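# Move mislabelled cartons from wall shelf to desk

## Task

On the wall shelf, cartons stand in a row, and each one should sit above the shelf label showing its own part number. Take every carton that sits above a label with a different number and put it on the desk. Cartons that are already above their matching label must stay exactly where they were, neither moved sideways nor rotated. The robot must not tip over or finish leaning. A carton counts as placed only if it stays put without the robot holding it. At the end, open the gripper and move the robot away.

## Robot and tools

Robot: a Hello Robot Stretch 4 with a single arm. It has an omni-wheel base, a lift that rides up and down a mast, a telescoping arm that reaches straight out, a wrist with yaw, pitch and roll joints, and a two-finger gripper. It stands about 1.6 m tall, and the base rim lies within 0.23 m of the base origin. Cameras: head_camera (pinhole, 420x560), head_left_camera and head_right_camera (fisheye, 420x672), and wrist_camera (pinhole, 616x392).

Frames: the base frame sits on the floor below the centre of the base, with x forward, y left and z up. hand_pose is a point between the open fingertips, given in the base frame. Its axes line up with the base frame when all wrist joints are zero, and the printed value may be slightly off. The odometry frame is the base frame as it was when the scene began. Heading is positive to the left and runs from -3.142 to 3.142.

execute_actions(actions, cameras): actions is a list holding one action, or nothing at all. An empty list just returns the state and images. An action may contain "base", "joints" or both, plus optional "pace" and "contact_limits". Alternatively it contains only {"end_of_arm": "enable_torque"}, which re-enables wrist or gripper motors that have shut off. Every motion in one action starts at the same moment.
- base: exactly one relative offset from where the base currently is. translate_m drives straight, forward positive, -2 to 2 m. strafe_m slides sideways, left positive, -2 to 2 m. rotate_rad turns on the spot, counter-clockwise positive, -3.2 to 3.2 rad. The offset is measured from the base position in the most recent state report.
- joints: absolute targets keyed by joint name, each a single number. lift_m 0 to 1.2 (tolerance ±0.004). arm_m is the extension, 0 to 0.55 (±0.004). wrist_yaw_rad -1.134 to 4.276: 0 points forward, positive turns left, 3.14 is stowed, and above 3.4 the arm may block it. wrist_pitch_rad -1.117 to 4.259: 0 is level, 1.57 points down. wrist_roll_rad -1.117 to 4.259: positive turns clockwise as seen from behind the gripper. gripper_m -0.038 to 0.141 is the fingertip gap in metres, and values below 0 press the tips together. Targets outside a joint's range are clipped and the result reports this. Any other invalid value, or an unknown key, causes the whole call to be rejected.
- pace: "slow", "default", "fast" or "max". Base speed is 0.1, 0.3, 0.4 or 0.6 m/s and turn rate 1, 2, 3 or 4 rad/s. Both are reduced when lift_m exceeds 0.2, down to 0.3 m/s and 1 rad/s at 1.2.
- contact_limits: {"arm_m": 0 to 0.75}. This sets how hard the arm may push before it halts. The default is 0.5.
- cameras: a list of camera names or "all". Leaving it out means all cameras; [] means none.
One action lasts at most 15 s. A joint you omit may keep moving toward its previous target. To unfold the wrist at the start, send lift_m 0.4 together with wrist_yaw_rad 0. If one call reports a stop, any later calls in the same reply do not run.

wait(seconds 0 to 10): nothing new is commanded, and it returns the state and images. zoom_image(camera, region [x0,y0,x1,y1] in pixels, no larger than 504x504) gives a sharper crop of that camera's latest image. read_manual only returns licence texts. finished_scene(scene) ends the scene for good and reports whether it succeeded.

Results: base_status and joint_status tell how each motion ended. "done" for the base only means the wheels turned the commanded amount, even if they slipped. "off_target" means it stopped short and may still be pushing. "contact_stop_at_<key>" means it met something, and that part goes slack. "limit_stop_at_<name>" covers cases such as tilt over 6 degrees or own_body. "torque_fault" means a wrist or gripper motor has gone limp until enable_torque is sent. on_its_own lists things this call did not command; "held at" there gives the target being held. lidar_m holds 12 ranges in 30-degree sectors: the first is straight ahead and they go counter-clockwise (4th left, 7th behind, 10th right). "-" means nothing seen or closer than 0.25 m. wrist_depth_mm is a 7x7 grid of depths, 100 to 2000 mm. turned_by_wheels and turned_by_imu: a gap over about 0.1 rad suggests a collision or slip. base_tilt is in degrees. motor_effort is % of maximum, with the peak value in brackets. Neither gripper_m nor "done" confirms that something is held. A clear change in gripper effort, or a load-induced shift in wrist_pitch effort, is better evidence.

Gripping: command a gap smaller than the object's width. A tighter command squeezes harder and draws the object toward the wrist. Fingertips pressed onto a surface can jam, so raise the lift to free them.

Avoid: driving or turning with more than 1 kg held while arm_m is above 0.2, especially at fast paces, since this can tip the robot. Avoid hard, steady pushes with the gripper held high. Avoid shoving the gripper into things during base or arm moves, which causes torque faults. Do not drop or knock over cartons, and do not disturb the correctly placed ones. Shorter robot motion time is better.

Each tool is called after ">>>" in YAML: its name, and indented under it one key for each argument.

## Session

>>> execute_actions:
  actions: []

Scene clock: 0.00 s.
base_odometry: x=+0.000 y=+0.000 heading=+0.000 (m, m, rad; odometry frame)
turned_by_wheels: +0.000 (rad since the last result)
turned_by_imu: +0.000 (rad since the last result)
base_tilt: forward=-0.7 right=-0.1 (deg)
lidar_m: 2.13 1.95 1.99 1.70 1.55 1.58 2.15 1.70 1.76 1.90 1.74 1.83
base_status: not commanded
joint_positions: lift_m=+0.236 arm_m=+0.000 wrist_yaw_rad=+3.178 wrist_pitch_rad=+0.022 wrist_roll_rad=+0.014 gripper_m=+0.057
joint_status: not commanded
motor_effort: lift_m=+20 arm_m=-1 wrist_yaw_rad=+1 wrist_pitch_rad=-6 wrist_roll_rad=-1 gripper_m=-3 wheel_0=+0 wheel_1=-1 wheel_2=+0 (%)
hand_pose: x=-0.1206 y=+0.0769 z=+0.4076 quat_wxyz=(-0.018, -0.011, +0.007, +1.000) (m; base frame)
wrist_depth_mm: - 146 - - - 1983 1661 / - 144 145 - - 1983 1661 / - 109 143 - - - 1708 / - 118 147 - - - 1576 / 143 141 - - - - 1537 / 206 1863 1708 1756 196 1537 1308 / 206 1229 1078 603 1060 946 991
pictures: head_camera, head_left_camera, head_right_camera, wrist_camera
Images, in order (width x height): head_camera 420x560, head_left_camera 420x672, head_right_camera 420x672, wrist_camera 616x392.

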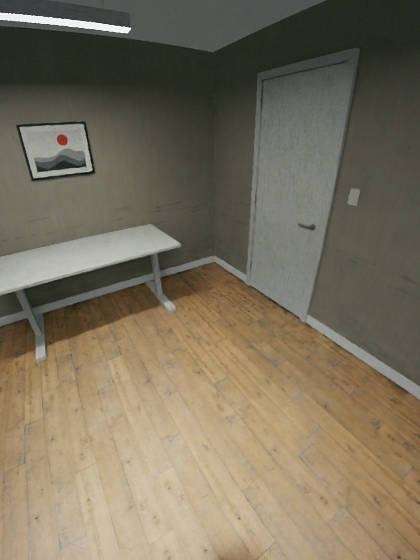

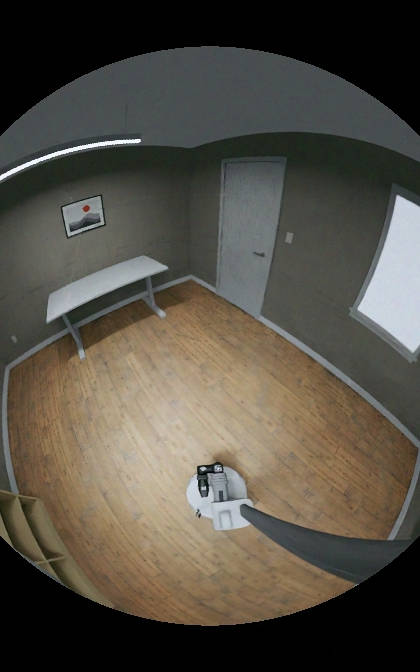

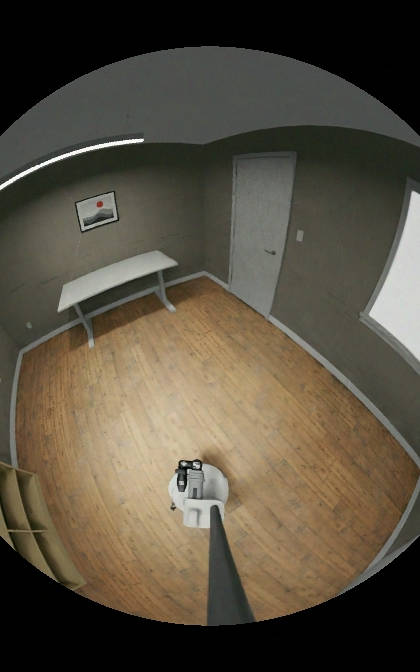

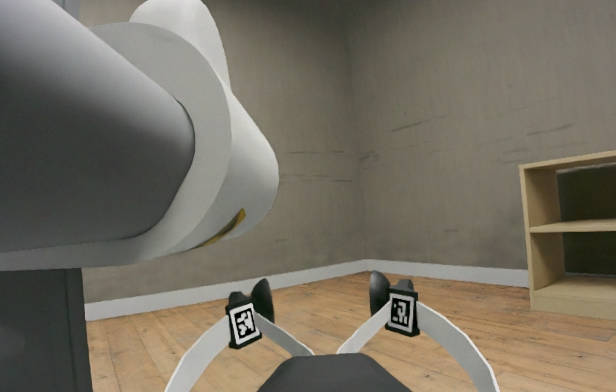

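>>> execute_actions:
  actions:
    - {"base": {"rotate_rad": -2.5}, "joints": {"lift_m": 0.4, "wrist_yaw_rad": 0}, "pace": "fast"}

Scene clock: 6.17 s.
base_odometry: x=+0.000 y=+0.000 heading=-2.500 (m, m, rad; odometry frame)
turned_by_wheels: -2.500 (rad since the last result)
turned_by_imu: -2.484 (rad since the last result)
base_tilt: forward=-0.6 right=-0.1 (deg)
lidar_m: 1.73 1.79 1.86 1.78 1.88 2.10 1.99 2.06 1.61 1.52 1.57 2.05
base_status: done
joint_positions: lift_m=+0.400 arm_m=+0.000 wrist_yaw_rad=+0.001 wrist_pitch_rad=+0.022 wrist_roll_rad=+0.014 gripper_m=+0.057
joint_status: all done
motor_effort: lift_m=+21(24) arm_m=-1(1) wrist_yaw_rad=-2(6) wrist_pitch_rad=-6(6) wrist_roll_rad=-1(1) gripper_m=-3(2) wheel_0=+1(7) wheel_1=+0(9) wheel_2=+1(7) (%)
hand_pose: x=+0.4592 y=-0.0873 z=+0.5718 quat_wxyz=(+1.000, +0.007, +0.011, +0.000) (m; base frame)
wrist_depth_mm: 1863 1863 1863 1808 1863 1808 1808 / 1863 1808 1863 1808 1808 1808 1808 / 1808 1863 1863 1808 1808 1756 1808 / 1808 1808 1537 1576 1808 1808 1808 / 1808 1808 1808 1808 1808 1808 1756 / 1808 1808 1808 1808 196 1808 1756 / 1756 1661 1430 778 1464 1255 1336
pictures: head_camera, head_left_camera, head_right_camera, wrist_camera
Images, in order (width x height): head_camera 420x560, head_left_camera 420x672, head_right_camera 420x672, wrist_camera 616x392.

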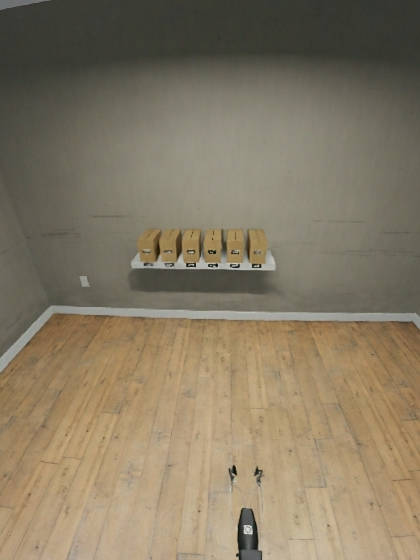

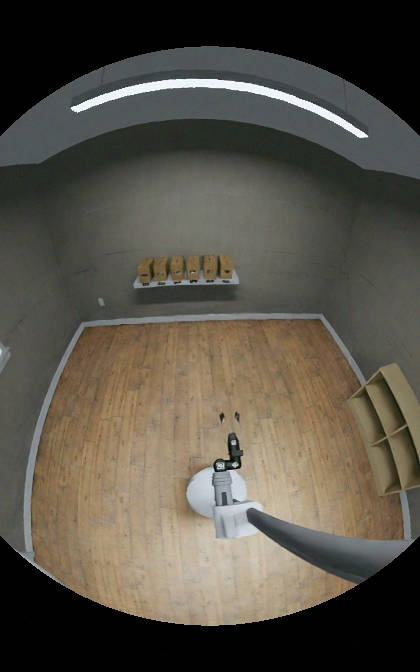

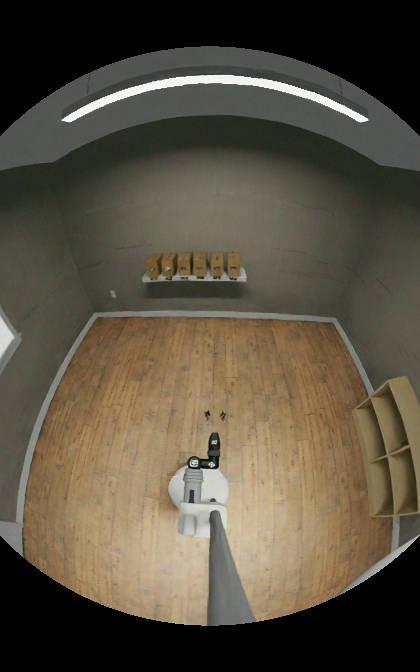

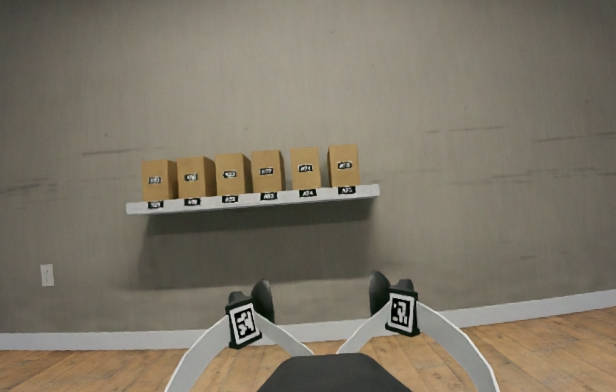

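>>> zoom_image:
  camera: "wrist_camera"
  region: [120, 130, 390, 230]

>>> zoom_image:
  camera: "head_camera"
  region: [120, 220, 290, 280]

Region (120, 130, 390, 230) of wrist_camera's 616x392 image, scaled by 1.867; it fills the top 187 rows of this view, and the rest is white.

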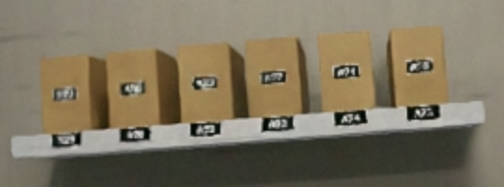

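Region (120, 220, 290, 280) of head_camera's 420x560 image, scaled by 2.965, with more detail than that image has; it fills the top 178 rows of this view, and the rest is white.

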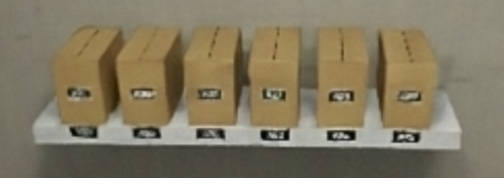

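>>> execute_actions:
  actions:
    - {"base": {"translate_m": 0.9}, "pace": "fast"}
  cameras: ["head_camera", "wrist_camera"]

Scene clock: 19.87 s.
base_odometry: x=-0.721 y=-0.539 heading=-2.500 (m, m, rad; odometry frame)
turned_by_wheels: +0.000 (rad since the last result)
turned_by_imu: -0.004 (rad since the last result)
base_tilt: forward=-0.6 right=+0.0 (deg)
lidar_m: 0.83 0.84 1.56 1.77 1.87 2.60 3.77 2.23 1.57 1.57 1.54 0.87
base_status: done
joint_positions: lift_m=+0.400 arm_m=+0.000 wrist_yaw_rad=+0.000 wrist_pitch_rad=+0.022 wrist_roll_rad=+0.014 gripper_m=+0.057
joint_status: not commanded
motor_effort: lift_m=+21(22) arm_m=-1(1) wrist_yaw_rad=-2(1) wrist_pitch_rad=-6(6) wrist_roll_rad=-1(1) gripper_m=-3(3) wheel_0=-1(3) wheel_1=-1(6) wheel_2=+1(12) (%)
hand_pose: x=+0.4592 y=-0.0874 z=+0.5718 quat_wxyz=(+1.000, +0.007, +0.011, +0.000) (m; base frame)
wrist_depth_mm: 904 904 904 891 904 904 891 / 904 654 634 640 634 891 891 / 634 634 634 627 627 891 891 / 634 627 768 878 891 891 891 / 878 878 878 878 866 866 866 / 866 878 878 866 196 878 866 / 866 866 866 512 866 854 854
pictures: head_camera, wrist_camera
Images, in order (width x height): head_camera 420x560, wrist_camera 616x392.

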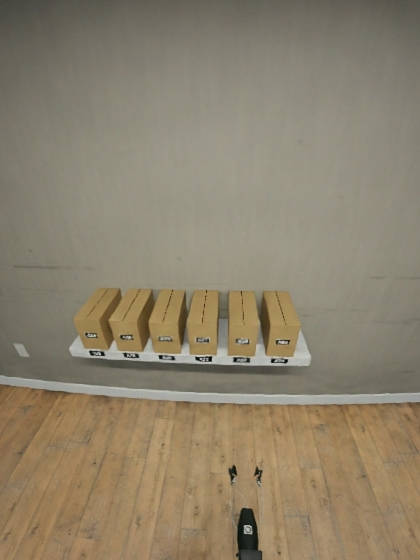

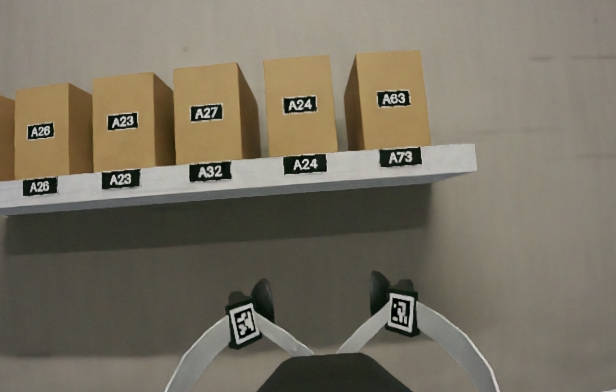

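>>> zoom_image:
  camera: "head_camera"
  region: [60, 280, 320, 375]

>>> zoom_image:
  camera: "wrist_camera"
  region: [0, 40, 490, 220]

Region (60, 280, 320, 375) of head_camera's 420x560 image, scaled by 1.938, with more detail than that image has; it fills the top 184 rows of this view, and the rest is white.

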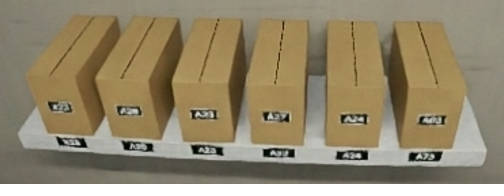

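Region (0, 40, 490, 220) of wrist_camera's 616x392 image, scaled by 1.029; it fills the top 185 rows of this view, and the rest is white.

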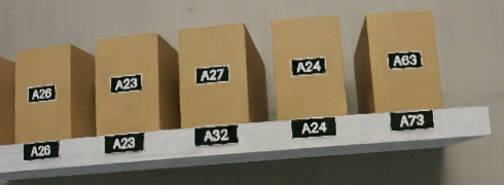

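>>> zoom_image:
  camera: "head_camera"
  region: [70, 320, 150, 365]

Region (70, 320, 150, 365) of head_camera's 420x560 image, scaled by 6.300, with more detail than that image has; it fills the top 284 rows of this view, and the rest is white.

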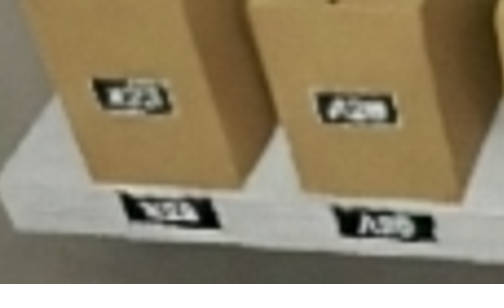

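>>> execute_actions:
  actions:
    - {"joints": {"wrist_yaw_rad": 0.5, "gripper_m": 0.141, "lift_m": 0.5}}
  cameras: ["head_camera", "wrist_camera"]

Scene clock: 57.33 s.
base_odometry: x=-0.721 y=-0.539 heading=-2.500 (m, m, rad; odometry frame)
turned_by_wheels: +0.000 (rad since the last result)
turned_by_imu: -0.002 (rad since the last result)
base_tilt: forward=-0.8 right=-0.1 (deg)
lidar_m: 0.82 0.85 1.53 1.75 1.87 2.59 3.78 2.21 1.57 1.58 1.52 0.87
base_status: not commanded
joint_positions: lift_m=+0.500 arm_m=+0.000 wrist_yaw_rad=+0.499 wrist_pitch_rad=+0.022 wrist_roll_rad=+0.014 gripper_m=+0.141
joint_status: all done
motor_effort: lift_m=+22(26) arm_m=-1(1) wrist_yaw_rad=+2(7) wrist_pitch_rad=-6(6) wrist_roll_rad=-2(1) gripper_m=+2(3) wheel_0=-1(1) wheel_1=-1(1) wheel_2=+1(1) (%)
hand_pose: x=+0.4658 y=+0.0614 z=+0.6717 quat_wxyz=(+0.969, +0.004, +0.012, +0.247) (m; base frame)
wrist_depth_mm: 1661 1366 1138 976 842 750 683 / 1618 1336 1118 960 842 741 634 / 1618 1366 831 668 597 525 488 / 1576 1336 788 676 591 530 480 / 1576 1336 1060 931 831 732 691 / 1576 1336 1042 976 831 216 691 / 1537 1366 1098 150 831 750 683
pictures: head_camera, wrist_camera
Images, in order (width x height): head_camera 420x560, wrist_camera 616x392.

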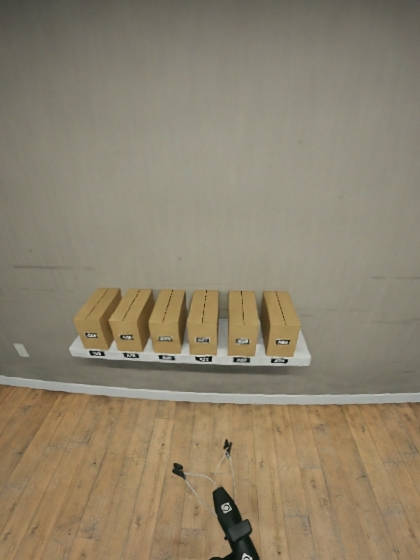

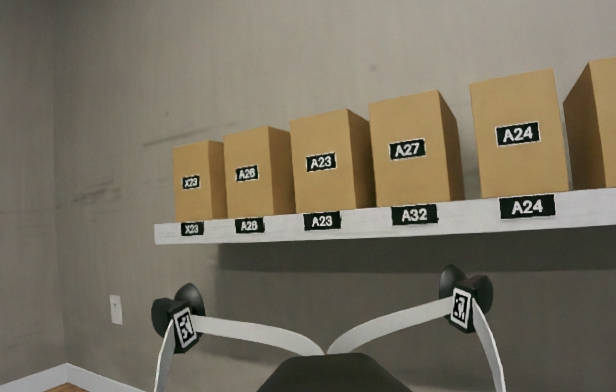

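>>> zoom_image:
  camera: "wrist_camera"
  region: [160, 140, 360, 250]

Region (160, 140, 360, 250) of wrist_camera's 616x392 image, scaled by 2.520; it fills the top 277 rows of this view, and the rest is white.

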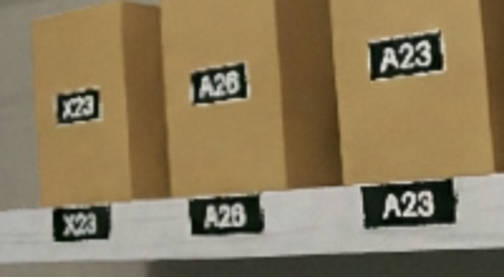

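>>> execute_actions:
  actions:
    - {"base": {"strafe_m": -0.155}, "joints": {"wrist_yaw_rad": 0, "lift_m": 0.63, "arm_m": 0.25}}
  cameras: ["head_camera", "wrist_camera"]

Scene clock: 95.73 s.
base_odometry: x=-0.814 y=-0.415 heading=-2.500 (m, m, rad; odometry frame)
turned_by_wheels: +0.000 (rad since the last result)
turned_by_imu: -0.002 (rad since the last result)
base_tilt: forward=-0.7 right=+0.0 (deg)
lidar_m: 0.82 0.87 1.22 1.95 2.03 2.82 3.75 1.95 1.45 1.44 1.57 0.85
base_status: done
joint_positions: lift_m=+0.630 arm_m=+0.249 wrist_yaw_rad=+0.000 wrist_pitch_rad=+0.022 wrist_roll_rad=+0.014 gripper_m=+0.141
joint_status: all done
motor_effort: lift_m=+22(19) arm_m=+5(7) wrist_yaw_rad=+0(7) wrist_pitch_rad=-6(6) wrist_roll_rad=-1(1) gripper_m=-1(1) wheel_0=+0(11) wheel_1=+0(8) wheel_2=+1(1) (%)
hand_pose: x=+0.7085 y=-0.0874 z=+0.8017 quat_wxyz=(+1.000, +0.007, +0.011, +0.000) (m; base frame)
wrist_depth_mm: 647 647 647 647 654 640 640 / 647 640 647 640 640 634 634 / 634 640 634 634 634 634 627 / 377 375 394 375 634 634 627 / 373 375 382 368 627 627 621 / 370 370 368 370 368 216 621 / 362 362 362 150 359 615 615
pictures: head_camera, wrist_camera
Images, in order (width x height): head_camera 420x560, wrist_camera 616x392.

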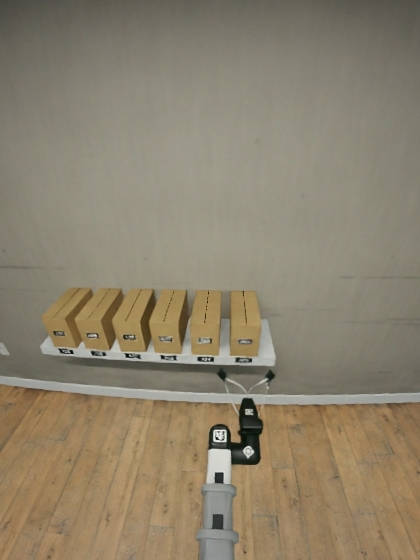

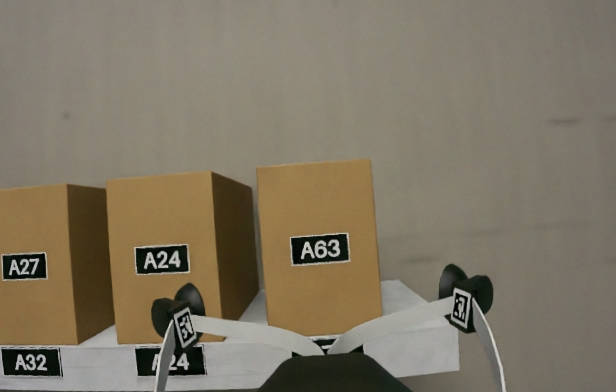

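>>> zoom_image:
  camera: "wrist_camera"
  region: [130, 240, 510, 392]

>>> zoom_image:
  camera: "head_camera"
  region: [170, 280, 300, 440]

Region (130, 240, 510, 392) of wrist_camera's 616x392 image, scaled by 1.326; it fills the top 202 rows of this view, and the rest is white.

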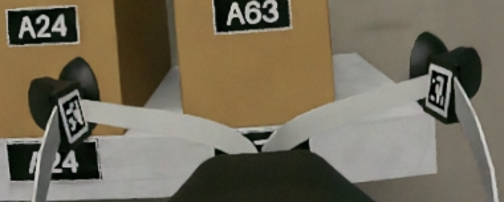

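Region (170, 280, 300, 440) of head_camera's 420x560 image, scaled by 3.150, with more detail than that image has; it fills the left 410 columns of this view, and the rest is white.

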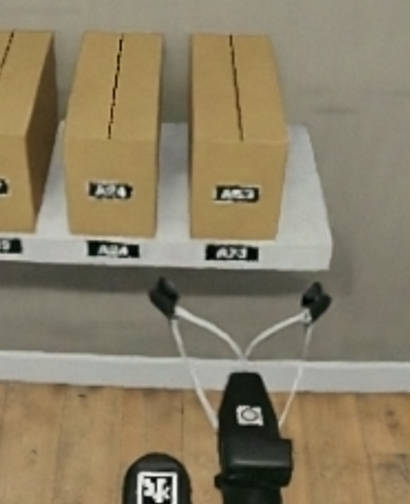

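>>> execute_actions:
  actions:
    - {"base": {"translate_m": 0.3}, "joints": {"wrist_pitch_rad": 1.65, "lift_m": 1.1, "arm_m": 0.08}}
  cameras: ["head_camera", "wrist_camera"]

Scene clock: 142.80 s.
base_odometry: x=-1.054 y=-0.594 heading=-2.500 (m, m, rad; odometry frame)
turned_by_wheels: +0.000 (rad since the last result)
turned_by_imu: -0.003 (rad since the last result)
base_tilt: forward=-0.7 right=+0.0 (deg)
lidar_m: 0.52 0.55 0.80 1.96 2.02 2.83 3.67 2.00 1.52 1.76 1.16 0.52
base_status: done
joint_positions: lift_m=+1.100 arm_m=+0.081 wrist_yaw_rad=+0.000 wrist_pitch_rad=+1.650 wrist_roll_rad=+0.014 gripper_m=+0.141
joint_status: all done
motor_effort: lift_m=+22(24) arm_m=-5(4) wrist_yaw_rad=+2(2) wrist_pitch_rad=+1(5) wrist_roll_rad=-1(0) gripper_m=-1(0) wheel_0=-1(10) wheel_1=+0(3) wheel_2=+2(8) (%)
hand_pose: x=+0.2290 y=-0.0874 z=+0.9904 quat_wxyz=(+0.679, +0.005, +0.734, -0.005) (m; base frame)
wrist_depth_mm: 466 484 504 831 1138 1160 1205 / 1229 1229 1229 1205 1229 1229 1205 / 1255 1205 1229 1229 1229 1229 1205 / 1229 1229 1229 1255 1205 1229 1229 / 1229 1229 1205 1008 1205 1205 1229 / 1229 1255 1008 1008 1205 216 1205 / 1255 1229 1255 150 1205 1229 1229
pictures: head_camera, wrist_camera
Images, in order (width x height): head_camera 420x560, wrist_camera 616x392.

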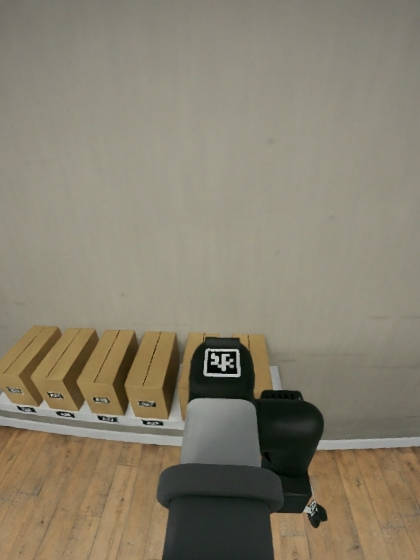

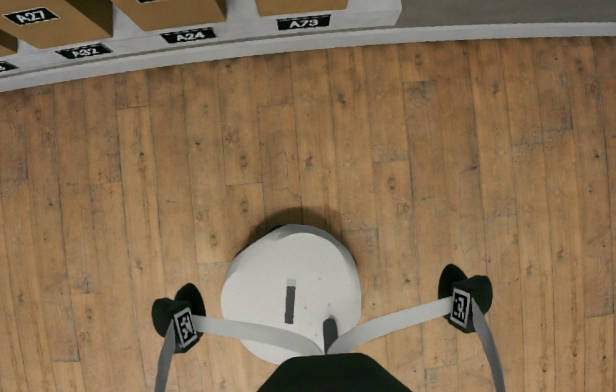

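>>> execute_actions:
  actions:
    - {"joints": {"arm_m": 0.47}, "contact_limits": {"arm_m": 0.15}}
  cameras: ["head_camera", "wrist_camera"]

Scene clock: 150.17 s.
base_odometry: x=-1.054 y=-0.594 heading=-2.500 (m, m, rad; odometry frame)
turned_by_wheels: +0.000 (rad since the last result)
turned_by_imu: -0.002 (rad since the last result)
base_tilt: forward=-0.7 right=+0.0 (deg)
lidar_m: 0.52 0.55 0.75 1.94 2.03 2.83 3.68 2.02 1.50 1.76 1.12 0.54
base_status: not commanded
joint_positions: lift_m=+1.100 arm_m=+0.469 wrist_yaw_rad=+0.000 wrist_pitch_rad=+1.650 wrist_roll_rad=+0.014 gripper_m=+0.141
joint_status: all done
motor_effort: lift_m=+22(22) arm_m=+5(7) wrist_yaw_rad=+0(1) wrist_pitch_rad=+1(2) wrist_roll_rad=-1(1) gripper_m=+0(0) wheel_0=-1(1) wheel_1=+1(1) wheel_2=+1(1) (%)
contact_limits: arm_m 0.15
hand_pose: x=+0.6173 y=-0.0874 z=+0.9904 quat_wxyz=(+0.679, +0.005, +0.734, -0.005) (m; base frame)
wrist_depth_mm: 211 218 235 248 258 265 281 / 286 303 304 300 325 418 430 / 317 304 336 298 477 1078 1098 / 329 303 325 300 301 1229 1205 / 324 304 343 301 300 1229 1205 / 330 304 303 301 301 216 1229 / 353 304 1205 150 1229 1229 1229
pictures: head_camera, wrist_camera
Images, in order (width x height): head_camera 420x560, wrist_camera 616x392.

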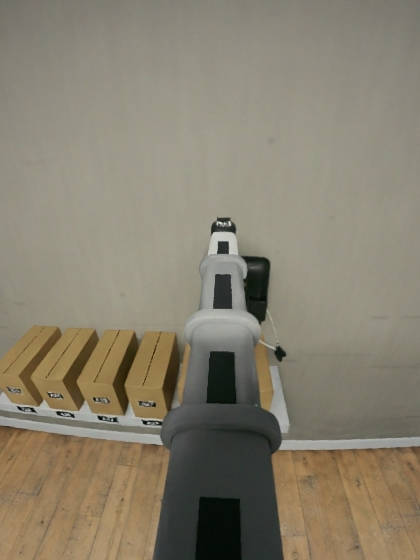

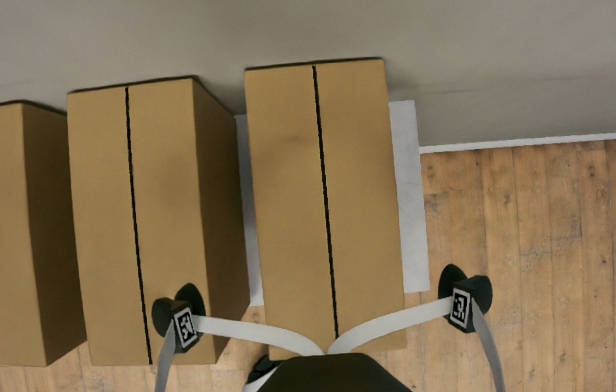

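>>> execute_actions:
  actions:
    - {"base": {"strafe_m": -0.01}, "joints": {"arm_m": 0.515, "lift_m": 1.06}, "contact_limits": {"arm_m": 0.15}}
  cameras: ["wrist_camera"]

Scene clock: 163.07 s.
base_odometry: x=-1.060 y=-0.586 heading=-2.500 (m, m, rad; odometry frame)
turned_by_wheels: +0.000 (rad since the last result)
turned_by_imu: -0.001 (rad since the last result)
base_tilt: forward=-0.7 right=+0.0 (deg)
lidar_m: 0.51 0.54 0.77 1.95 2.05 2.85 3.73 1.99 1.53 1.75 1.12 0.56
base_status: done
joint_positions: lift_m=+1.060 arm_m=+0.514 wrist_yaw_rad=+0.000 wrist_pitch_rad=+1.650 wrist_roll_rad=+0.014 gripper_m=+0.141
joint_status: all done
motor_effort: lift_m=+16(19) arm_m=+5(4) wrist_yaw_rad=+0(1) wrist_pitch_rad=+1(1) wrist_roll_rad=-1(1) gripper_m=-1(1) wheel_0=+0(6) wheel_1=+1(7) wheel_2=+1(1) (%)
contact_limits: arm_m 0.15
hand_pose: x=+0.6622 y=-0.0874 z=+0.9509 quat_wxyz=(+0.679, +0.005, +0.734, -0.005) (m; base frame)
wrist_depth_mm: 126 130 139 148 154 158 - / 170 186 204 220 236 248 255 / 264 263 285 260 366 634 723 / 264 263 287 260 260 1182 1182 / 265 263 304 262 262 1182 1205 / 265 264 262 262 260 216 1182 / 266 265 309 150 260 1182 1160
pictures: wrist_camera
Images, in order (width x height): wrist_camera 616x392.

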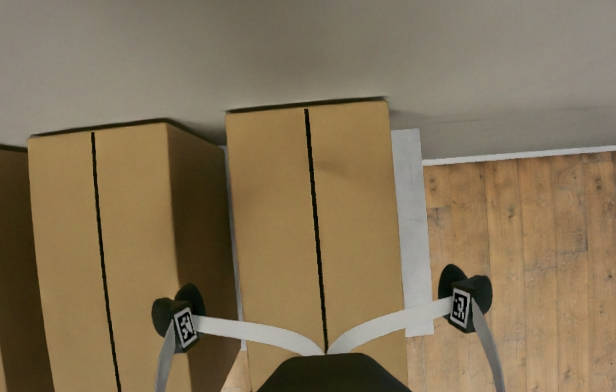

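>>> execute_actions:
  actions:
    - {"joints": {"gripper_m": 0.128, "lift_m": 1.05}}
  cameras: ["wrist_camera"]

Scene clock: 172.27 s.
base_odometry: x=-1.060 y=-0.586 heading=-2.500 (m, m, rad; odometry frame)
turned_by_wheels: +0.000 (rad since the last result)
turned_by_imu: -0.002 (rad since the last result)
base_tilt: forward=-0.6 right=-0.1 (deg)
lidar_m: 0.50 0.53 0.78 1.96 2.07 2.85 3.74 1.99 1.50 1.77 1.12 0.55
base_status: not commanded
joint_positions: lift_m=+1.050 arm_m=+0.514 wrist_yaw_rad=+0.000 wrist_pitch_rad=+1.650 wrist_roll_rad=+0.014 gripper_m=+0.128
joint_status: all done
motor_effort: lift_m=+16(15) arm_m=+5(5) wrist_yaw_rad=+0(0) wrist_pitch_rad=+1(1) wrist_roll_rad=-1(1) gripper_m=+0(3) wheel_0=+0(0) wheel_1=+1(1) wheel_2=+1(0) (%)
hand_pose: x=+0.6622 y=-0.0874 z=+0.9409 quat_wxyz=(+0.679, +0.005, +0.734, -0.005) (m; base frame)
wrist_depth_mm: 126 130 139 147 154 158 - / 170 186 204 221 236 249 256 / 254 252 285 250 362 634 732 / 254 253 286 251 250 1160 1160 / 254 253 300 252 251 1160 1182 / 255 254 252 252 251 1182 1138 / 254 254 278 150 251 1160 1182
pictures: wrist_camera
Images, in order (width x height): wrist_camera 616x392.

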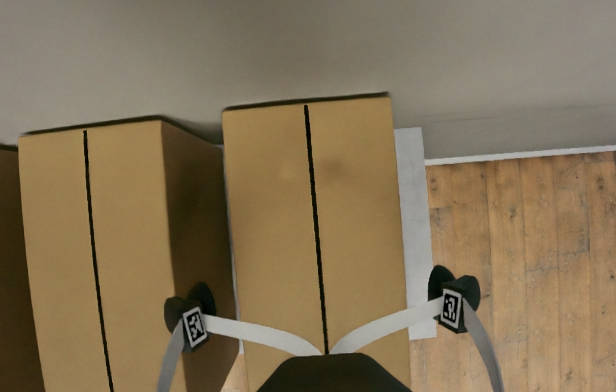

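>>> zoom_image:
  camera: "wrist_camera"
  region: [140, 240, 500, 392]

Region (140, 240, 500, 392) of wrist_camera's 616x392 image, scaled by 1.400; it fills the top 213 rows of this view, and the rest is white.

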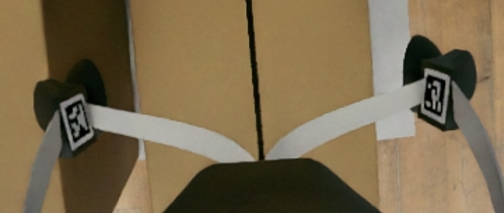

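>>> execute_actions:
  actions:
    - {"base": {"strafe_m": -0.004}, "joints": {"lift_m": 1.035}, "pace": "slow"}
  cameras: ["wrist_camera"]

Scene clock: 193.17 s.
base_odometry: x=-1.063 y=-0.583 heading=-2.500 (m, m, rad; odometry frame)
turned_by_wheels: +0.000 (rad since the last result)
turned_by_imu: -0.001 (rad since the last result)
base_tilt: forward=-0.7 right=+0.0 (deg)
lidar_m: 0.52 0.53 0.77 1.94 2.07 2.83 4.11 2.02 1.52 1.75 1.10 0.54
base_status: done
joint_positions: lift_m=+1.035 arm_m=+0.514 wrist_yaw_rad=+0.000 wrist_pitch_rad=+1.650 wrist_roll_rad=+0.014 gripper_m=+0.128
joint_status: all done
motor_effort: lift_m=+16(14) arm_m=+5(5) wrist_yaw_rad=+2(1) wrist_pitch_rad=+1(1) wrist_roll_rad=+0(1) gripper_m=-1(2) wheel_0=+1(3) wheel_1=-1(3) wheel_2=+1(3) (%)
hand_pose: x=+0.6622 y=-0.0874 z=+0.9259 quat_wxyz=(+0.679, +0.005, +0.734, -0.005) (m; base frame)
wrist_depth_mm: 126 130 140 148 154 158 - / 170 186 204 220 234 248 256 / 238 237 236 236 362 634 723 / 238 237 236 236 236 1160 1138 / 239 238 286 236 236 1138 1138 / 240 239 237 236 236 1160 1160 / 240 239 264 150 236 1138 1160
pictures: wrist_camera
Images, in order (width x height): wrist_camera 616x392.

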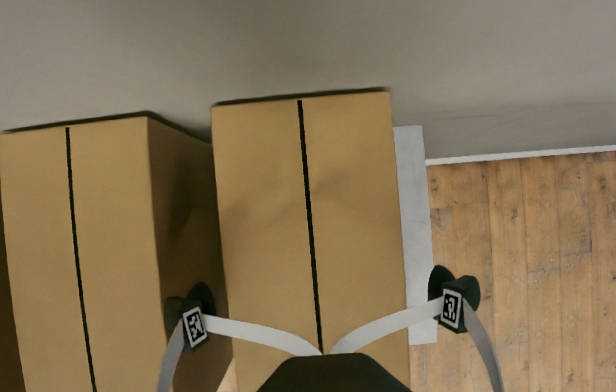

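>>> execute_actions:
  actions:
    - {"joints": {"lift_m": 1.0}, "pace": "slow"}
  cameras: ["wrist_camera"]

Scene clock: 207.93 s.
base_odometry: x=-1.063 y=-0.583 heading=-2.500 (m, m, rad; odometry frame)
turned_by_wheels: +0.000 (rad since the last result)
turned_by_imu: -0.002 (rad since the last result)
base_tilt: forward=-0.7 right=+0.0 (deg)
lidar_m: 0.52 0.55 0.77 1.96 2.04 2.86 4.10 2.00 1.49 1.75 1.14 0.55
base_status: not commanded
joint_positions: lift_m=+1.000 arm_m=+0.514 wrist_yaw_rad=+0.000 wrist_pitch_rad=+1.650 wrist_roll_rad=+0.014 gripper_m=+0.128
joint_status: all done
motor_effort: lift_m=+15(17) arm_m=+5(5) wrist_yaw_rad=+0(1) wrist_pitch_rad=+1(1) wrist_roll_rad=-1(0) gripper_m=-1(1) wheel_0=+1(1) wheel_1=-1(1) wheel_2=+1(1) (%)
hand_pose: x=+0.6622 y=-0.0874 z=+0.8909 quat_wxyz=(+0.679, +0.005, +0.734, -0.005) (m; base frame)
wrist_depth_mm: 126 130 139 148 154 158 - / 169 185 201 200 200 249 256 / 202 214 202 200 200 634 732 / 203 211 202 201 201 1118 1118 / 204 205 202 201 200 1118 1118 / 204 204 202 202 201 1098 1138 / 204 204 202 150 201 1118 1118
pictures: wrist_camera
Images, in order (width x height): wrist_camera 616x392.

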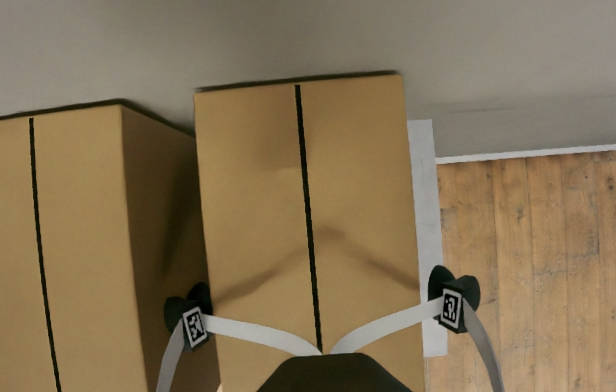

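>>> execute_actions:
  actions:
    - {"joints": {"gripper_m": 0.07}}
  cameras: ["wrist_camera"]

Scene clock: 218.40 s.
base_odometry: x=-1.063 y=-0.583 heading=-2.500 (m, m, rad; odometry frame)
turned_by_wheels: +0.000 (rad since the last result)
turned_by_imu: -0.002 (rad since the last result)
base_tilt: forward=-0.7 right=+0.0 (deg)
lidar_m: 0.51 0.56 0.76 1.95 2.06 2.86 4.09 2.00 1.54 1.76 1.13 0.54
base_status: not commanded
joint_positions: lift_m=+1.000 arm_m=+0.514 wrist_yaw_rad=+0.000 wrist_pitch_rad=+1.650 wrist_roll_rad=+0.014 gripper_m=+0.070
joint_status: all done
motor_effort: lift_m=+16(16) arm_m=+5(5) wrist_yaw_rad=+0(1) wrist_pitch_rad=+0(1) wrist_roll_rad=-1(1) gripper_m=-18(19) wheel_0=+1(1) wheel_1=-1(1) wheel_2=+1(1) (%)
hand_pose: x=+0.6622 y=-0.0874 z=+0.8909 quat_wxyz=(+0.679, +0.005, +0.734, -0.005) (m; base frame)
wrist_depth_mm: 126 130 139 148 154 158 - / 171 186 186 185 185 248 257 / 202 215 187 186 185 634 732 / 203 211 187 186 185 1118 1118 / 204 204 187 186 186 1118 1118 / 204 203 187 186 186 186 1138 / 204 203 187 186 186 1118 1118
pictures: wrist_camera
Images, in order (width x height): wrist_camera 616x392.

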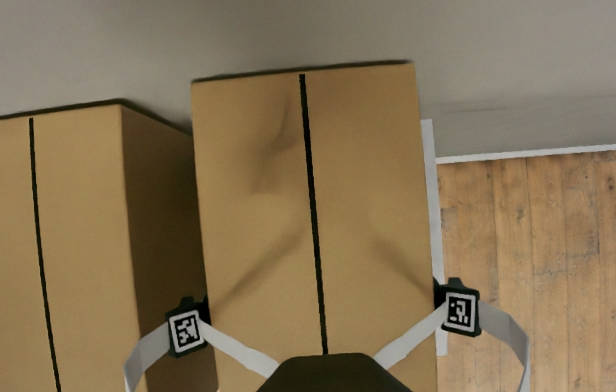

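>>> execute_actions:
  actions:
    - {"joints": {"lift_m": 1.06, "arm_m": 0.1}}
  cameras: ["head_camera", "wrist_camera"]

Scene clock: 225.57 s.
base_odometry: x=-1.063 y=-0.583 heading=-2.500 (m, m, rad; odometry frame)
turned_by_wheels: +0.000 (rad since the last result)
turned_by_imu: -0.002 (rad since the last result)
base_tilt: forward=-0.6 right=+0.0 (deg)
lidar_m: 0.25 0.55 0.79 1.95 2.05 2.84 4.08 2.03 1.54 1.74 1.11 0.32
base_status: not commanded
joint_positions: lift_m=+1.060 arm_m=+0.101 wrist_yaw_rad=+0.000 wrist_pitch_rad=+1.650 wrist_roll_rad=+0.014 gripper_m=+0.070
joint_status: all done
motor_effort: lift_m=+23(24) arm_m=-5(4) wrist_yaw_rad=+0(1) wrist_pitch_rad=+0(1) wrist_roll_rad=-1(1) gripper_m=-20(20) wheel_0=+1(1) wheel_1=+0(1) wheel_2=+1(1) (%)
hand_pose: x=+0.2489 y=-0.0874 z=+0.9503 quat_wxyz=(+0.678, +0.005, +0.735, -0.005) (m; base frame)
wrist_depth_mm: 430 442 462 788 1098 1118 1160 / 1205 1205 187 186 185 1160 1160 / 1205 1205 187 186 185 1182 1182 / 1205 1205 187 186 185 1182 1160 / 1205 1205 187 186 186 1182 1182 / 1205 1205 187 187 186 186 1182 / 1205 1205 188 186 186 1182 1182
pictures: head_camera, wrist_camera
Images, in order (width x height): head_camera 420x560, wrist_camera 616x392.

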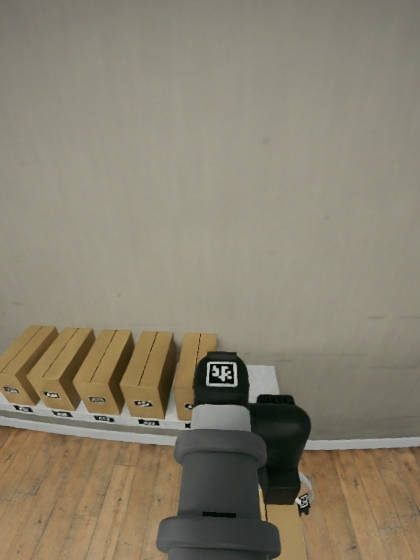

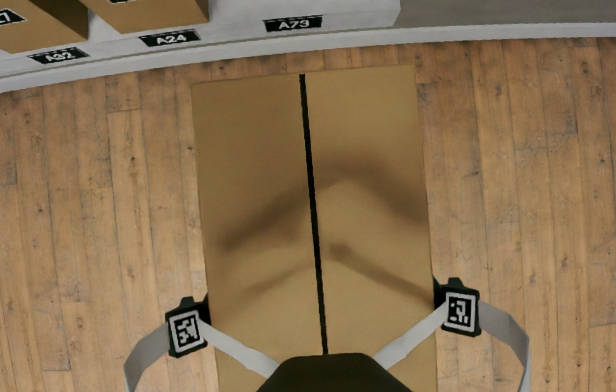

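>>> execute_actions:
  actions:
    - {"base": {"rotate_rad": -3.14}, "joints": {"lift_m": 0.55}, "pace": "fast"}
  cameras: ["head_camera", "wrist_camera"]

Scene clock: 241.07 s.
base_odometry: x=-1.063 y=-0.583 heading=+0.644 (m, m, rad; odometry frame)
turned_by_wheels: -3.140 (rad since the last result)
turned_by_imu: -3.119 (rad since the last result)
base_tilt: forward=-0.8 right=+0.1 (deg)
lidar_m: 3.16 2.00 1.53 1.75 1.16 0.54 0.53 0.54 0.75 1.94 1.99 0.35
base_status: done
joint_positions: lift_m=+0.550 arm_m=+0.101 wrist_yaw_rad=+0.000 wrist_pitch_rad=+1.650 wrist_roll_rad=+0.014 gripper_m=+0.070
joint_status: all done
motor_effort: lift_m=+17(22) arm_m=-5(5) wrist_yaw_rad=-1(2) wrist_pitch_rad=+1(1) wrist_roll_rad=-2(1) gripper_m=-20(20) wheel_0=+1(4) wheel_1=+1(5) wheel_2=+1(5) (%)
hand_pose: x=+0.2490 y=-0.0874 z=+0.4408 quat_wxyz=(+0.679, +0.005, +0.734, -0.005) (m; base frame)
wrist_depth_mm: 668 668 668 668 661 661 661 / 668 676 187 186 185 668 654 / 683 676 186 186 185 661 661 / 676 676 187 186 186 654 661 / 683 676 187 186 186 668 661 / 676 676 187 187 186 186 668 / 676 462 187 187 185 668 661
pictures: head_camera, wrist_camera
Images, in order (width x height): head_camera 420x560, wrist_camera 616x392.

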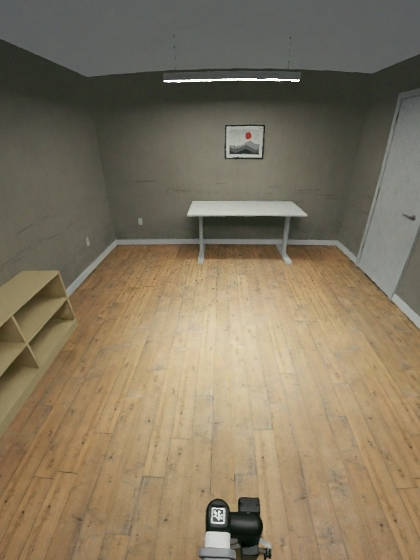

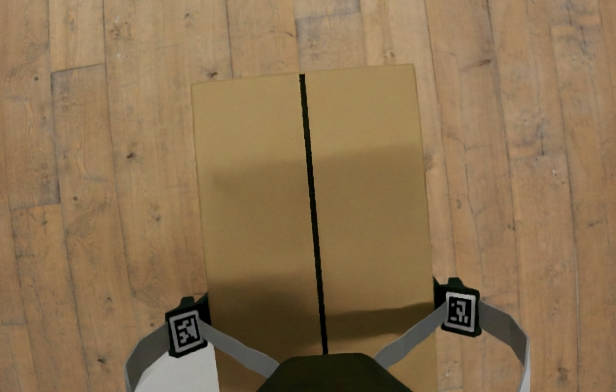

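>>> execute_actions:
  actions:
    - {"base": {"translate_m": 2.0}, "pace": "max"}
  cameras: ["head_camera"]

Scene clock: 250.87 s.
base_odometry: x=+0.537 y=+0.618 heading=+0.644 (m, m, rad; odometry frame)
turned_by_wheels: +0.000 (rad since the last result)
turned_by_imu: -0.006 (rad since the last result)
base_tilt: forward=-0.6 right=+0.1 (deg)
lidar_m: 1.12 1.18 1.88 1.41 1.49 2.54 2.81 2.65 2.03 1.92 1.98 0.35
base_status: done
joint_positions: lift_m=+0.550 arm_m=+0.101 wrist_yaw_rad=+0.000 wrist_pitch_rad=+1.650 wrist_roll_rad=+0.014 gripper_m=+0.070
joint_status: not commanded
motor_effort: lift_m=+17(17) arm_m=-5(5) wrist_yaw_rad=+2(0) wrist_pitch_rad=+0(1) wrist_roll_rad=+0(1) gripper_m=-19(20) wheel_0=+0(5) wheel_1=-1(6) wheel_2=-2(13) (%)
hand_pose: x=+0.2489 y=-0.0874 z=+0.4408 quat_wxyz=(+0.679, +0.005, +0.734, -0.005) (m; base frame)
wrist_depth_mm: 676 668 668 668 661 654 654 / 668 668 187 186 185 661 661 / 676 676 187 185 185 661 661 / 676 676 187 186 185 661 661 / 676 676 187 186 185 661 661 / 676 668 187 187 186 186 668 / 676 462 187 186 186 668 661
pictures: head_camera
Images, in order (width x height): head_camera 420x560.

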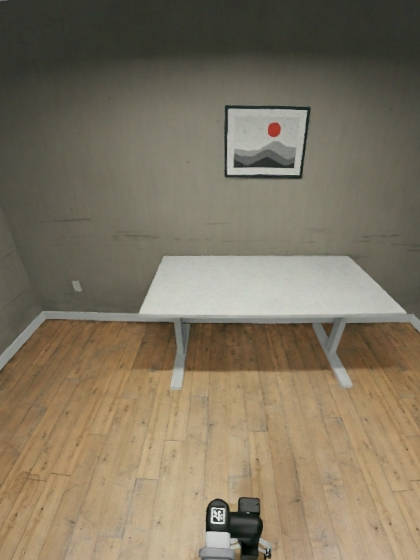

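>>> execute_actions:
  actions:
    - {"base": {"translate_m": 0.66}, "joints": {"lift_m": 1.08}, "pace": "max"}
  cameras: ["wrist_camera"]

>>> execute_actions:
  actions:
    - {"joints": {"arm_m": 0.52}, "pace": "fast", "contact_limits": {"arm_m": 0.2}}
  cameras: ["head_camera", "wrist_camera"]

Scene clock: 260.77 s.
base_odometry: x=+1.065 y=+1.014 heading=+0.644 (m, m, rad; odometry frame)
turned_by_wheels: +0.000 (rad since the last result)
turned_by_imu: -0.003 (rad since the last result)
base_tilt: forward=-0.6 right=+0.0 (deg)
lidar_m: 0.25 0.51 1.80 1.79 1.68 2.03 3.53 2.83 2.02 1.87 0.73 0.32
base_status: done
joint_positions: lift_m=+1.080 arm_m=+0.101 wrist_yaw_rad=+0.000 wrist_pitch_rad=+1.650 wrist_roll_rad=+0.014 gripper_m=+0.070
joint_status: all done
motor_effort: lift_m=+21(26) arm_m=-5(5) wrist_yaw_rad=+1(1) wrist_pitch_rad=+1(1) wrist_roll_rad=-1(1) gripper_m=-19(18) wheel_0=-2(4) wheel_1=+0(6) wheel_2=+0(11) (%)
hand_pose: x=+0.2489 y=-0.0874 z=+0.9705 quat_wxyz=(+0.679, +0.005, +0.734, -0.005) (m; base frame)
wrist_depth_mm: 480 477 477 477 473 469 469 / 477 477 186 185 185 1182 1182 / 1229 1205 186 185 185 1205 1182 / 1229 1229 187 186 185 1205 1205 / 1229 1229 187 186 185 1205 1182 / 1205 1205 188 186 186 187 1182 / 1229 1205 187 186 186 1182 1205
pictures: wrist_camera
Images, in order (width x height): wrist_camera 616x392.

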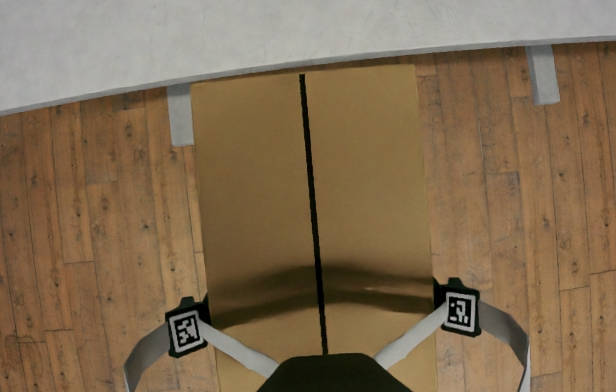

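Scene clock: 262.73 s.
base_odometry: x=+1.065 y=+1.014 heading=+0.644 (m, m, rad; odometry frame)
turned_by_wheels: +0.000 (rad since the last result)
turned_by_imu: -0.001 (rad since the last result)
base_tilt: forward=-0.6 right=+0.0 (deg)
lidar_m: 0.47 0.49 1.79 1.80 1.66 1.99 3.51 2.81 2.00 1.87 0.73 0.53
base_status: not commanded
joint_positions: lift_m=+1.080 arm_m=+0.519 wrist_yaw_rad=+0.000 wrist_pitch_rad=+1.650 wrist_roll_rad=+0.014 gripper_m=+0.070
joint_status: all done
motor_effort: lift_m=+21(21) arm_m=+5(5) wrist_yaw_rad=+0(1) wrist_pitch_rad=+2(1) wrist_roll_rad=-1(1) gripper_m=-21(20) wheel_0=-2(2) wheel_1=+0(0) wheel_2=+0(0) (%)
contact_limits: arm_m 0.2
hand_pose: x=+0.6673 y=-0.0874 z=+0.9705 quat_wxyz=(+0.679, +0.005, +0.734, -0.005) (m; base frame)
wrist_depth_mm: 477 473 473 473 469 469 469 / 477 477 187 186 185 469 466 / 477 477 187 186 185 469 469 / 480 477 187 186 186 469 469 / 484 477 187 186 186 473 469 / 484 480 187 186 186 186 473 / 484 484 188 187 185 1229 1182
pictures: head_camera, wrist_camera
Images, in order (width x height): head_camera 420x560, wrist_camera 616x392.

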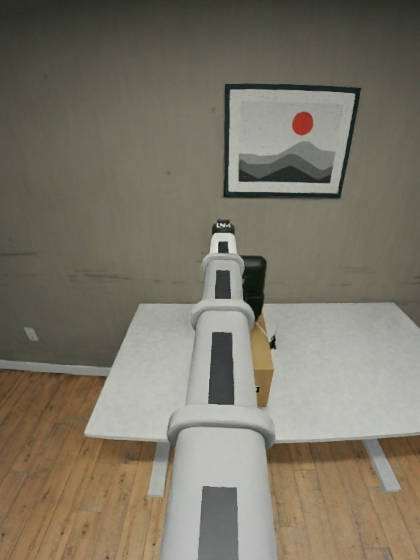

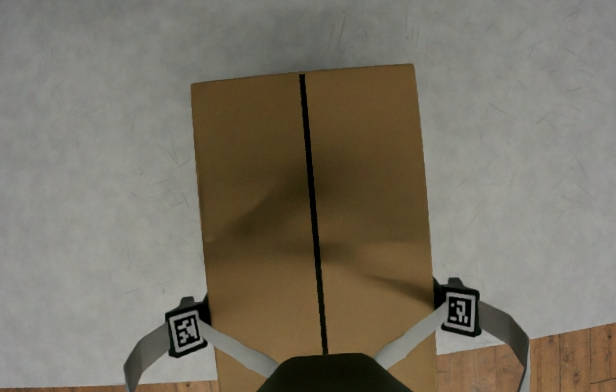

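>>> execute_actions:
  actions:
    - {"joints": {"lift_m": 0.984}}
  cameras: []

>>> execute_actions:
  actions:
    - {"joints": {"gripper_m": 0.135}}
  cameras: ["wrist_camera"]

Scene clock: 270.07 s.
base_odometry: x=+1.065 y=+1.014 heading=+0.644 (m, m, rad; odometry frame)
turned_by_wheels: +0.000 (rad since the last result)
turned_by_imu: -0.002 (rad since the last result)
base_tilt: forward=-0.8 right=+0.0 (deg)
lidar_m: 0.49 0.52 1.79 1.79 1.67 2.04 3.49 2.81 2.03 1.87 0.71 0.53
base_status: not commanded
joint_positions: lift_m=+0.984 arm_m=+0.519 wrist_yaw_rad=+0.000 wrist_pitch_rad=+1.650 wrist_roll_rad=+0.014 gripper_m=+0.070
joint_status: all done
motor_effort: lift_m=+16(21) arm_m=+5(5) wrist_yaw_rad=+0(1) wrist_pitch_rad=+1(2) wrist_roll_rad=-1(1) gripper_m=-19(19) wheel_0=-2(2) wheel_1=+0(0) wheel_2=+0(0) (%)
hand_pose: x=+0.6673 y=-0.0874 z=+0.8749 quat_wxyz=(+0.679, +0.005, +0.734, -0.005) (m; base frame)
wrist_depth_mm: 382 379 379 375 375 373 373 / 382 379 187 186 185 375 373 / 384 382 187 186 185 375 375 / 382 379 187 186 185 377 375 / 384 382 187 186 185 377 375 / 384 382 187 186 186 186 377 / 384 384 187 187 186 379 375
pictures: none
No camera images: the call's "cameras" was empty. Leave "cameras" out to get every camera's image.

Scene clock: 271.70 s.
base_odometry: x=+1.065 y=+1.014 heading=+0.644 (m, m, rad; odometry frame)
turned_by_wheels: +0.000 (rad since the last result)
turned_by_imu: -0.001 (rad since the last result)
base_tilt: forward=-0.6 right=+0.0 (deg)
lidar_m: 0.48 0.49 1.79 1.79 1.66 2.04 3.55 2.77 2.02 1.87 0.70 0.51
base_status: not commanded
joint_positions: lift_m=+0.984 arm_m=+0.519 wrist_yaw_rad=+0.000 wrist_pitch_rad=+1.650 wrist_roll_rad=+0.014 gripper_m=+0.135
joint_status: all done
motor_effort: lift_m=+16(16) arm_m=+5(5) wrist_yaw_rad=+0(1) wrist_pitch_rad=+0(1) wrist_roll_rad=-1(2) gripper_m=-1(22) wheel_0=-2(2) wheel_1=+0(0) wheel_2=+0(0) (%)
hand_pose: x=+0.6672 y=-0.0874 z=+0.8749 quat_wxyz=(+0.679, +0.005, +0.735, -0.005) (m; base frame)
wrist_depth_mm: 379 379 379 377 375 373 373 / 382 382 377 198 375 375 373 / 382 382 198 198 196 373 373 / 382 379 198 198 197 375 375 / 382 382 199 198 197 375 375 / 384 382 199 198 198 213 375 / 384 384 200 148 198 377 377
pictures: wrist_camera
Images, in order (width x height): wrist_camera 616x392.

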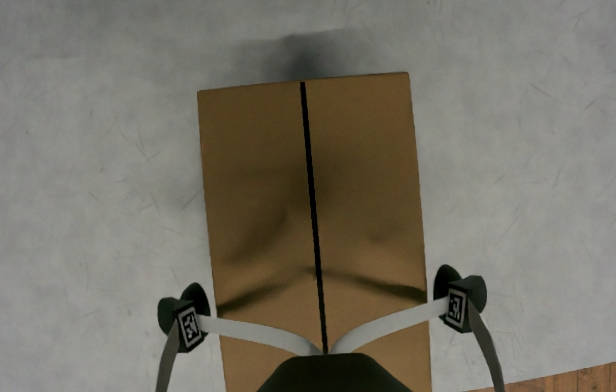

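>>> execute_actions:
  actions:
    - {"joints": {"lift_m": 1.06, "arm_m": 0.05}, "pace": "fast"}
  cameras: ["head_camera"]

Scene clock: 277.63 s.
base_odometry: x=+1.065 y=+1.014 heading=+0.644 (m, m, rad; odometry frame)
turned_by_wheels: +0.000 (rad since the last result)
turned_by_imu: -0.002 (rad since the last result)
base_tilt: forward=-0.7 right=+0.0 (deg)
lidar_m: 0.48 0.51 1.77 1.78 1.66 2.04 3.53 2.81 1.98 1.88 0.72 0.51
base_status: not commanded
joint_positions: lift_m=+1.060 arm_m=+0.051 wrist_yaw_rad=+0.000 wrist_pitch_rad=+1.650 wrist_roll_rad=+0.014 gripper_m=+0.135
joint_status: all done
motor_effort: lift_m=+22(23) arm_m=-5(5) wrist_yaw_rad=+0(2) wrist_pitch_rad=+0(1) wrist_roll_rad=-1(0) gripper_m=-2(2) wheel_0=-2(2) wheel_1=+0(0) wheel_2=+0(0) (%)
hand_pose: x=+0.1989 y=-0.0874 z=+0.9504 quat_wxyz=(+0.678, +0.005, +0.735, -0.005) (m; base frame)
wrist_depth_mm: 459 459 466 1160 1182 1182 1138 / 1182 1182 1205 1182 1182 1182 1160 / 1205 1205 1182 1160 1182 1160 1182 / 1205 1182 1205 1182 1182 1182 1160 / 1229 1205 1182 960 1182 1182 1182 / 1205 1205 960 976 1205 212 1182 / 1205 1229 1205 148 1182 1182 1160
pictures: head_camera
Images, in order (width x height): head_camera 420x560.

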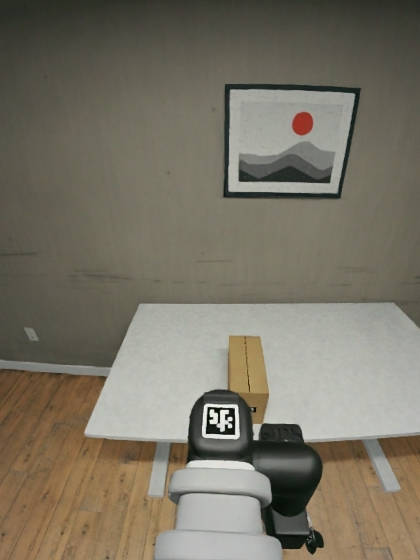

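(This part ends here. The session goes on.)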